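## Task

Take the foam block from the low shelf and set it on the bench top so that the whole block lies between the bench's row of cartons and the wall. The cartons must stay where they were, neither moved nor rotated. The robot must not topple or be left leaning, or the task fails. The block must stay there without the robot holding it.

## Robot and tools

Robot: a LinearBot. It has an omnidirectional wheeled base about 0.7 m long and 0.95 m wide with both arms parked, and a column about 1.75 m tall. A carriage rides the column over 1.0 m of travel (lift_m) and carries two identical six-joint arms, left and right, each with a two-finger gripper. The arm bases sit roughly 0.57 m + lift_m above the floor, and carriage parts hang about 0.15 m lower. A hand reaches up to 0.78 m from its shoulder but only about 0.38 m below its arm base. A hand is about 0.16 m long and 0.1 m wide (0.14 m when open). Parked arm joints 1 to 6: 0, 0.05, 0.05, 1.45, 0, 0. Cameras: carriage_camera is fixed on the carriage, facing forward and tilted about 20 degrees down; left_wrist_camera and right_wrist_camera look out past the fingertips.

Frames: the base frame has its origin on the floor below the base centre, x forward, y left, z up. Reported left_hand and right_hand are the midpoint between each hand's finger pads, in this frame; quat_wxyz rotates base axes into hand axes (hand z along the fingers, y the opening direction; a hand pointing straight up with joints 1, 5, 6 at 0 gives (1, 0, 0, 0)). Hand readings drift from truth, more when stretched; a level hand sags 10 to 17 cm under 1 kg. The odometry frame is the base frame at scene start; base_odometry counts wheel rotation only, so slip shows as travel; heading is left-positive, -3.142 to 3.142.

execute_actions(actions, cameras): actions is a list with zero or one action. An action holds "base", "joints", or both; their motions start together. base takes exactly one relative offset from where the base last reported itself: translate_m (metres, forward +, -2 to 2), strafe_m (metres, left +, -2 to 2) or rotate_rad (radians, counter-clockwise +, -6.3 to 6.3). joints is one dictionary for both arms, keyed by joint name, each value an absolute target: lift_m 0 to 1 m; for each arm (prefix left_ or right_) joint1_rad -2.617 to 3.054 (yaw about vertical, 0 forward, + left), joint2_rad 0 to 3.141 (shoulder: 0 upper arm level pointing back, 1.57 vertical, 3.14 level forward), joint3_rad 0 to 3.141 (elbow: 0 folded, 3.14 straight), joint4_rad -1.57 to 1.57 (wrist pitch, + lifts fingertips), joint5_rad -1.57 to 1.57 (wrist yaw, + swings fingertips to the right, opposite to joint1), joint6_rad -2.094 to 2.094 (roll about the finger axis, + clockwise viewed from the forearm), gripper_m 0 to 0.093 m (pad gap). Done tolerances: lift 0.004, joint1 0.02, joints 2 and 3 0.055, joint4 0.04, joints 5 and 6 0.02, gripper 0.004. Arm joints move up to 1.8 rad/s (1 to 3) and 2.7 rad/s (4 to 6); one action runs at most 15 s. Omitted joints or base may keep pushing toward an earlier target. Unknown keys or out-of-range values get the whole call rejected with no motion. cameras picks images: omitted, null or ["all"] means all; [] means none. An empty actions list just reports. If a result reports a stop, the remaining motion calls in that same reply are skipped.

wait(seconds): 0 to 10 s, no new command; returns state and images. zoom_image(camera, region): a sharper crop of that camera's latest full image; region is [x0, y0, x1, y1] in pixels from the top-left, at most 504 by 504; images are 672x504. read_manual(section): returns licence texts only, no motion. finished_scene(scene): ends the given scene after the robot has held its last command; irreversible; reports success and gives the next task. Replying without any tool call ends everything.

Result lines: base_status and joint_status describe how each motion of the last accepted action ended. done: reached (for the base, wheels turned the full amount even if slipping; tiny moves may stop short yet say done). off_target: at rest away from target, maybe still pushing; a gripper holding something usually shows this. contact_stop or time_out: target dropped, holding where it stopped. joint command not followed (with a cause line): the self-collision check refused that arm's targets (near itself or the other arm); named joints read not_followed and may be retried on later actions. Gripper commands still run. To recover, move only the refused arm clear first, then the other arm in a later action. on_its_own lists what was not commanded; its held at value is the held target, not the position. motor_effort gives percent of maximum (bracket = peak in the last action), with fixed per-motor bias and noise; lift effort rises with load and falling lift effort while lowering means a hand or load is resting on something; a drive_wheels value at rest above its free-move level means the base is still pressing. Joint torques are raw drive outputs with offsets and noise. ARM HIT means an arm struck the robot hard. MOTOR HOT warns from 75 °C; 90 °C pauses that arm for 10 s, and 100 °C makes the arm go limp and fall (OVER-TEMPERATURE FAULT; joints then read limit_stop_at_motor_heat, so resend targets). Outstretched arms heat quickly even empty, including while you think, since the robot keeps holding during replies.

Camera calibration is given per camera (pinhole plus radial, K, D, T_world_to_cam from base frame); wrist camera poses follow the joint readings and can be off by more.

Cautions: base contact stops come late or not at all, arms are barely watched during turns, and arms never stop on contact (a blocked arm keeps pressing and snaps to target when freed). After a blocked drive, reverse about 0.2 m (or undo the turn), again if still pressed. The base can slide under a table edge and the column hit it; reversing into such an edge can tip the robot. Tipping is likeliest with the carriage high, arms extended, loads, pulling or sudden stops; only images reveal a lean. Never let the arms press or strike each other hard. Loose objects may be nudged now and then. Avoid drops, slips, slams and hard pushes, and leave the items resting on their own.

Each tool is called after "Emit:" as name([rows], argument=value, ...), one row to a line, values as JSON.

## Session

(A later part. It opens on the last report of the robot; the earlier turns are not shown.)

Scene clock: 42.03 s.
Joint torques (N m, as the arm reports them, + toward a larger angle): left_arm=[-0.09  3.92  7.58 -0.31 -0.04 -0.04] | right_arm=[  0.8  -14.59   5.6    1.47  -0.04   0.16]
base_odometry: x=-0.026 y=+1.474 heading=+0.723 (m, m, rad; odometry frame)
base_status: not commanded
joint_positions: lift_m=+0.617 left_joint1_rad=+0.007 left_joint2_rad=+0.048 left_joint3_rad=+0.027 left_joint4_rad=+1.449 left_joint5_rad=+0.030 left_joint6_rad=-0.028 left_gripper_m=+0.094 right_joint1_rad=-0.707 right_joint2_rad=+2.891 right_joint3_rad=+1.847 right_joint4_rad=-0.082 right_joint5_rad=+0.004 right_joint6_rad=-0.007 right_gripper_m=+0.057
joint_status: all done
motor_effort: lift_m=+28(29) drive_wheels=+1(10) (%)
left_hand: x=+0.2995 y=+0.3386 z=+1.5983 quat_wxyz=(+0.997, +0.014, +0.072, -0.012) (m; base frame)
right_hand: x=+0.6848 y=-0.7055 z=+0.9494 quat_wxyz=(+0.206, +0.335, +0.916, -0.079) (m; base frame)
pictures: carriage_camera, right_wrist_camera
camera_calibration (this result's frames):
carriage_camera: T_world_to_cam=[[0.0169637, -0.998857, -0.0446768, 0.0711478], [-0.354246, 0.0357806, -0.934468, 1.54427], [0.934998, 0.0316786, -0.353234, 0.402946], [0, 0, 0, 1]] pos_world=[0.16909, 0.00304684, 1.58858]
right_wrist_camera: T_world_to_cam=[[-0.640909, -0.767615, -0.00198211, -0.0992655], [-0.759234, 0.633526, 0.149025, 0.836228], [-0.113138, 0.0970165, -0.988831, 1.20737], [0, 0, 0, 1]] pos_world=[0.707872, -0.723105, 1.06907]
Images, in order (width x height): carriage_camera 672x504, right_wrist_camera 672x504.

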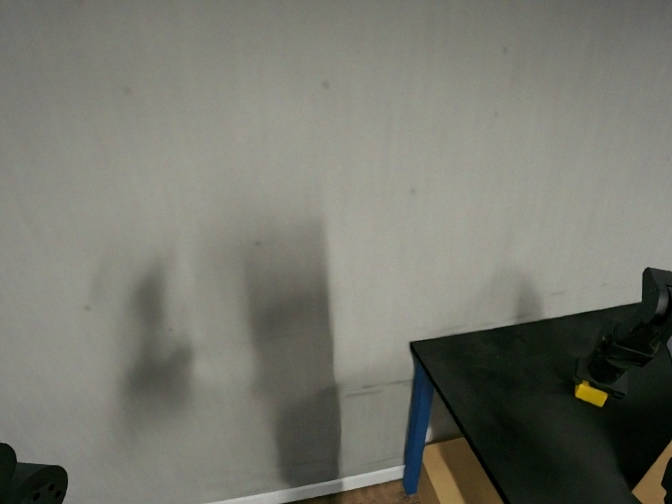

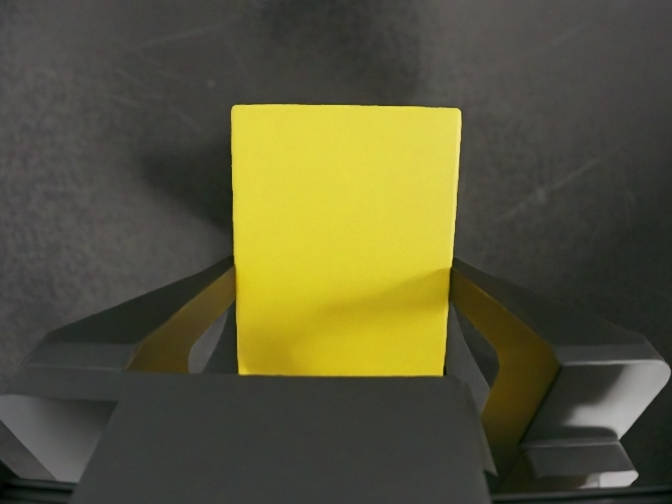

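Emit:
execute_actions([
  {"joints": {"right_gripper_m": 0.093}},
], cameras=["carriage_camera", "right_wrist_camera"])

Scene clock: 42.70 s.
Joint torques (N m, as the arm reports them, + toward a larger angle): left_arm=[-0.21  3.89  7.51 -0.33 -0.05 -0.08] | right_arm=[  0.79 -14.56   5.58   1.46  -0.01   0.16]
base_odometry: x=-0.026 y=+1.474 heading=+0.723 (m, m, rad; odometry frame)
base_status: not commanded
joint_positions: lift_m=+0.617 left_joint1_rad=+0.007 left_joint2_rad=+0.048 left_joint3_rad=+0.027 left_joint4_rad=+1.449 left_joint5_rad=+0.030 left_joint6_rad=-0.028 left_gripper_m=+0.094 right_joint1_rad=-0.707 right_joint2_rad=+2.891 right_joint3_rad=+1.847 right_joint4_rad=-0.082 right_joint5_rad=+0.004 right_joint6_rad=-0.007 right_gripper_m=+0.093
joint_status: all done
motor_effort: lift_m=+28(28) drive_wheels=+1(1) (%)
left_hand: x=+0.2995 y=+0.3386 z=+1.5983 quat_wxyz=(+0.997, +0.014, +0.072, -0.012) (m; base frame)
right_hand: x=+0.6848 y=-0.7055 z=+0.9494 quat_wxyz=(+0.206, +0.335, +0.916, -0.079) (m; base frame)
pictures: carriage_camera, right_wrist_camera
camera_calibration (this result's frames):
carriage_camera: T_world_to_cam=[[0.0169637, -0.998857, -0.0446768, 0.0711478], [-0.354246, 0.0357806, -0.934468, 1.54427], [0.934998, 0.0316786, -0.353234, 0.402946], [0, 0, 0, 1]] pos_world=[0.16909, 0.00304684, 1.58858]
right_wrist_camera: T_world_to_cam=[[-0.640909, -0.767615, -0.00198211, -0.0992655], [-0.759234, 0.633526, 0.149025, 0.836228], [-0.113138, 0.0970165, -0.988831, 1.20737], [0, 0, 0, 1]] pos_world=[0.707872, -0.723105, 1.06907]
Images, in order (width x height): carriage_camera 672x504, right_wrist_camera 672x504.

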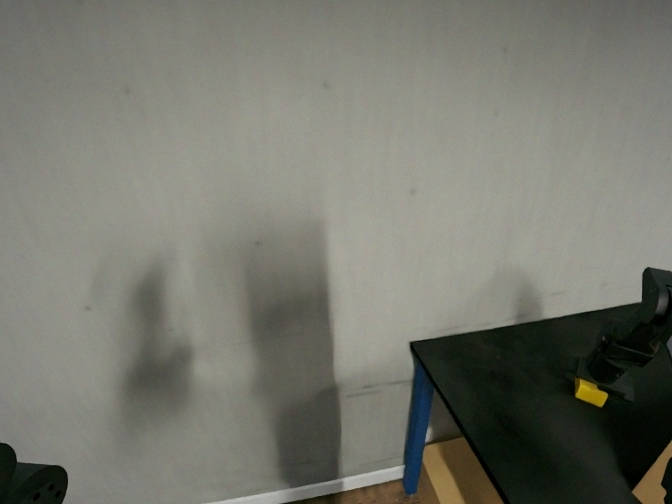

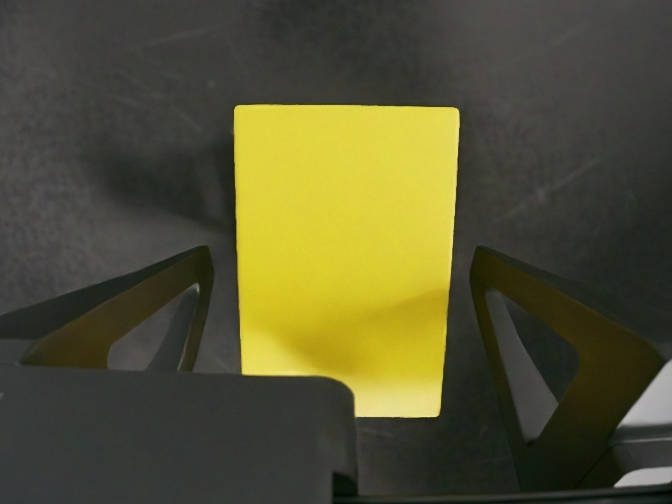

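Emit:
execute_actions([
  {"joints": {"right_joint2_rad": 2.45}},
], cameras=["carriage_camera", "right_wrist_camera"])

Scene clock: 45.03 s.
Joint torques (N m, as the arm reports them, + toward a larger angle): left_arm=[-0.14  4.12  7.53 -0.32 -0.09 -0.04] | right_arm=[  0.81 -13.93   6.57   2.21   0.     0.16]
base_odometry: x=-0.026 y=+1.474 heading=+0.723 (m, m, rad; odometry frame)
base_status: not commanded
joint_positions: lift_m=+0.617 left_joint1_rad=+0.007 left_joint2_rad=+0.048 left_joint3_rad=+0.027 left_joint4_rad=+1.449 left_joint5_rad=+0.030 left_joint6_rad=-0.028 left_gripper_m=+0.094 right_joint1_rad=-0.707 right_joint2_rad=+2.432 right_joint3_rad=+1.861 right_joint4_rad=-0.074 right_joint5_rad=+0.004 right_joint6_rad=-0.007 right_gripper_m=+0.093
joint_status: all done
motor_effort: lift_m=+29(28) drive_wheels=+3(2) (%)
left_hand: x=+0.2995 y=+0.3386 z=+1.5983 quat_wxyz=(+0.997, +0.014, +0.072, -0.012) (m; base frame)
right_hand: x=+0.7598 y=-0.7695 z=+1.2296 quat_wxyz=(+0.418, +0.308, +0.840, -0.158) (m; base frame)
pictures: carriage_camera, right_wrist_camera
camera_calibration (this result's frames):
carriage_camera: T_world_to_cam=[[0.0169637, -0.998857, -0.0446768, 0.0711478], [-0.354246, 0.0357806, -0.934468, 1.54427], [0.934998, 0.0316786, -0.353234, 0.402946], [0, 0, 0, 1]] pos_world=[0.16909, 0.00304684, 1.58858]
right_wrist_camera: T_world_to_cam=[[-0.641162, -0.767398, 0.00334511, -0.10599], [-0.726526, 0.605598, -0.324671, 1.42811], [0.247126, -0.210597, -0.945821, 0.935795], [0, 0, 0, 1]] pos_world=[0.73834, -0.74912, 1.34911]
Images, in order (width x height): carriage_camera 672x504, right_wrist_camera 672x504.

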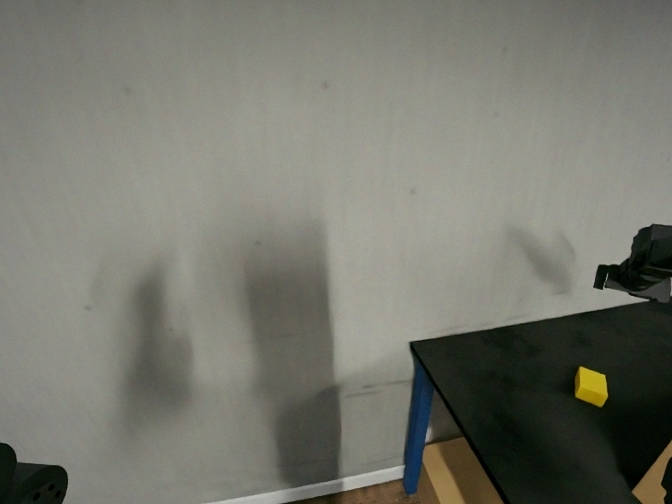

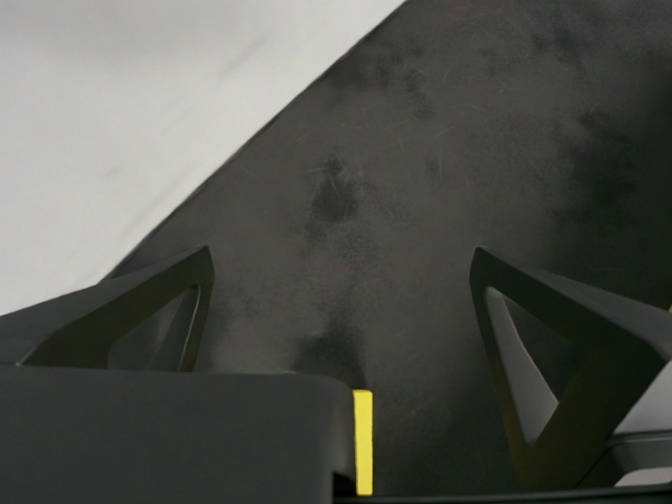

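Emit:
zoom_image(camera="carriage_camera", region=[400, 300, 672, 504])

Region (400, 300, 672, 504) of carriage_camera's 672x504 image, scaled by 1.853, with more detail than that image has; it fills the top 378 rows of this view, and the rest is white.

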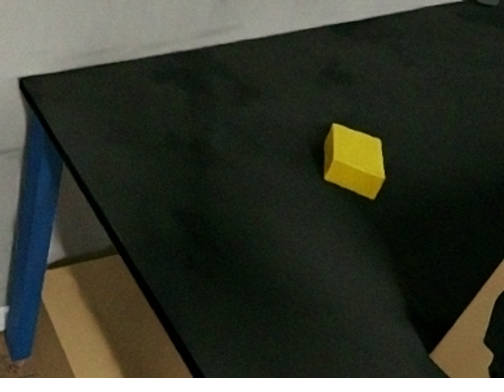

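Emit:
execute_actions([
  {"joints": {"right_joint1_rad": -1.25, "right_joint2_rad": 1.1, "right_joint3_rad": 0.8, "right_joint4_rad": 0.05}},
], cameras=["carriage_camera", "right_wrist_camera"])

Scene clock: 47.10 s.
Joint torques (N m, as the arm reports them, + toward a larger angle): left_arm=[ 0.02  4.01  7.57 -0.31 -0.07 -0.05] | right_arm=[ 0.45 -4.37  6.89  2.57 -0.06  0.14]
base_odometry: x=-0.026 y=+1.474 heading=+0.723 (m, m, rad; odometry frame)
base_status: not commanded
joint_positions: lift_m=+0.617 left_joint1_rad=+0.007 left_joint2_rad=+0.048 left_joint3_rad=+0.027 left_joint4_rad=+1.449 left_joint5_rad=+0.030 left_joint6_rad=-0.028 left_gripper_m=+0.094 right_joint1_rad=-1.253 right_joint2_rad=+1.107 right_joint3_rad=+0.815 right_joint4_rad=+0.058 right_joint5_rad=+0.009 right_joint6_rad=-0.005 right_gripper_m=+0.093
joint_status: all done
motor_effort: lift_m=+28(28) drive_wheels=+2(4) (%)
left_hand: x=+0.2995 y=+0.3386 z=+1.5983 quat_wxyz=(+0.997, +0.014, +0.072, -0.012) (m; base frame)
right_hand: x=+0.3834 y=-0.7172 z=+1.4536 quat_wxyz=(+0.499, +0.461, +0.635, -0.368) (m; base frame)
pictures: carriage_camera, right_wrist_camera
camera_calibration (this result's frames):
carriage_camera: T_world_to_cam=[[0.0169637, -0.998857, -0.0446768, 0.0711477], [-0.354246, 0.0357806, -0.934468, 1.54427], [0.934998, 0.0316786, -0.353234, 0.402946], [0, 0, 0, 1]] pos_world=[0.16909, 0.00304684, 1.58858]
right_wrist_camera: T_world_to_cam=[[-0.948747, -0.315958, 0.00701776, 0.128455], [-0.237266, 0.697434, -0.676232, 1.58497], [0.208767, -0.643238, -0.736655, 0.652052], [0, 0, 0, 1]] pos_world=[0.361806, -0.645404, 1.55125]
Images, in order (width x height): carriage_camera 672x504, right_wrist_camera 672x504.

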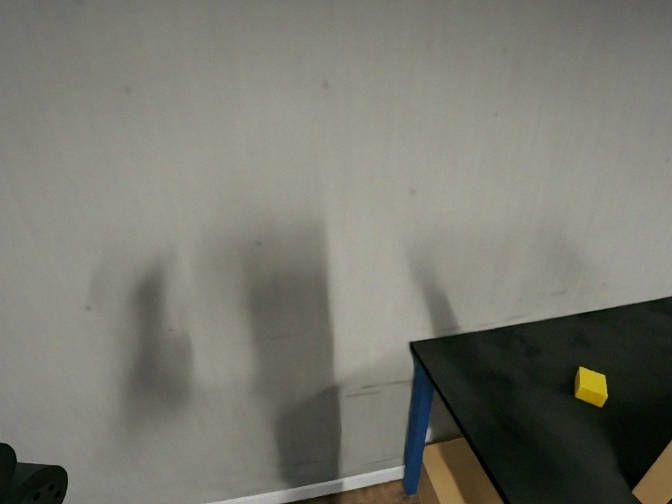

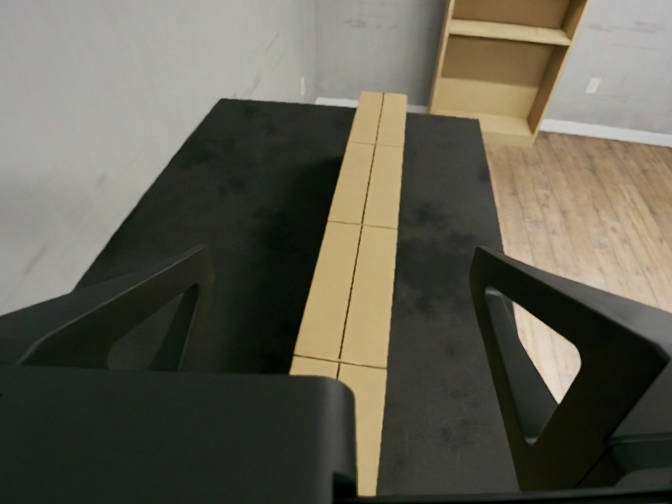

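The cartons are aligned and undisturbed, and the block rests behind them. Ending scene 1.

Emit:
finished_scene(scene=1)

The scene is finished: the task was done.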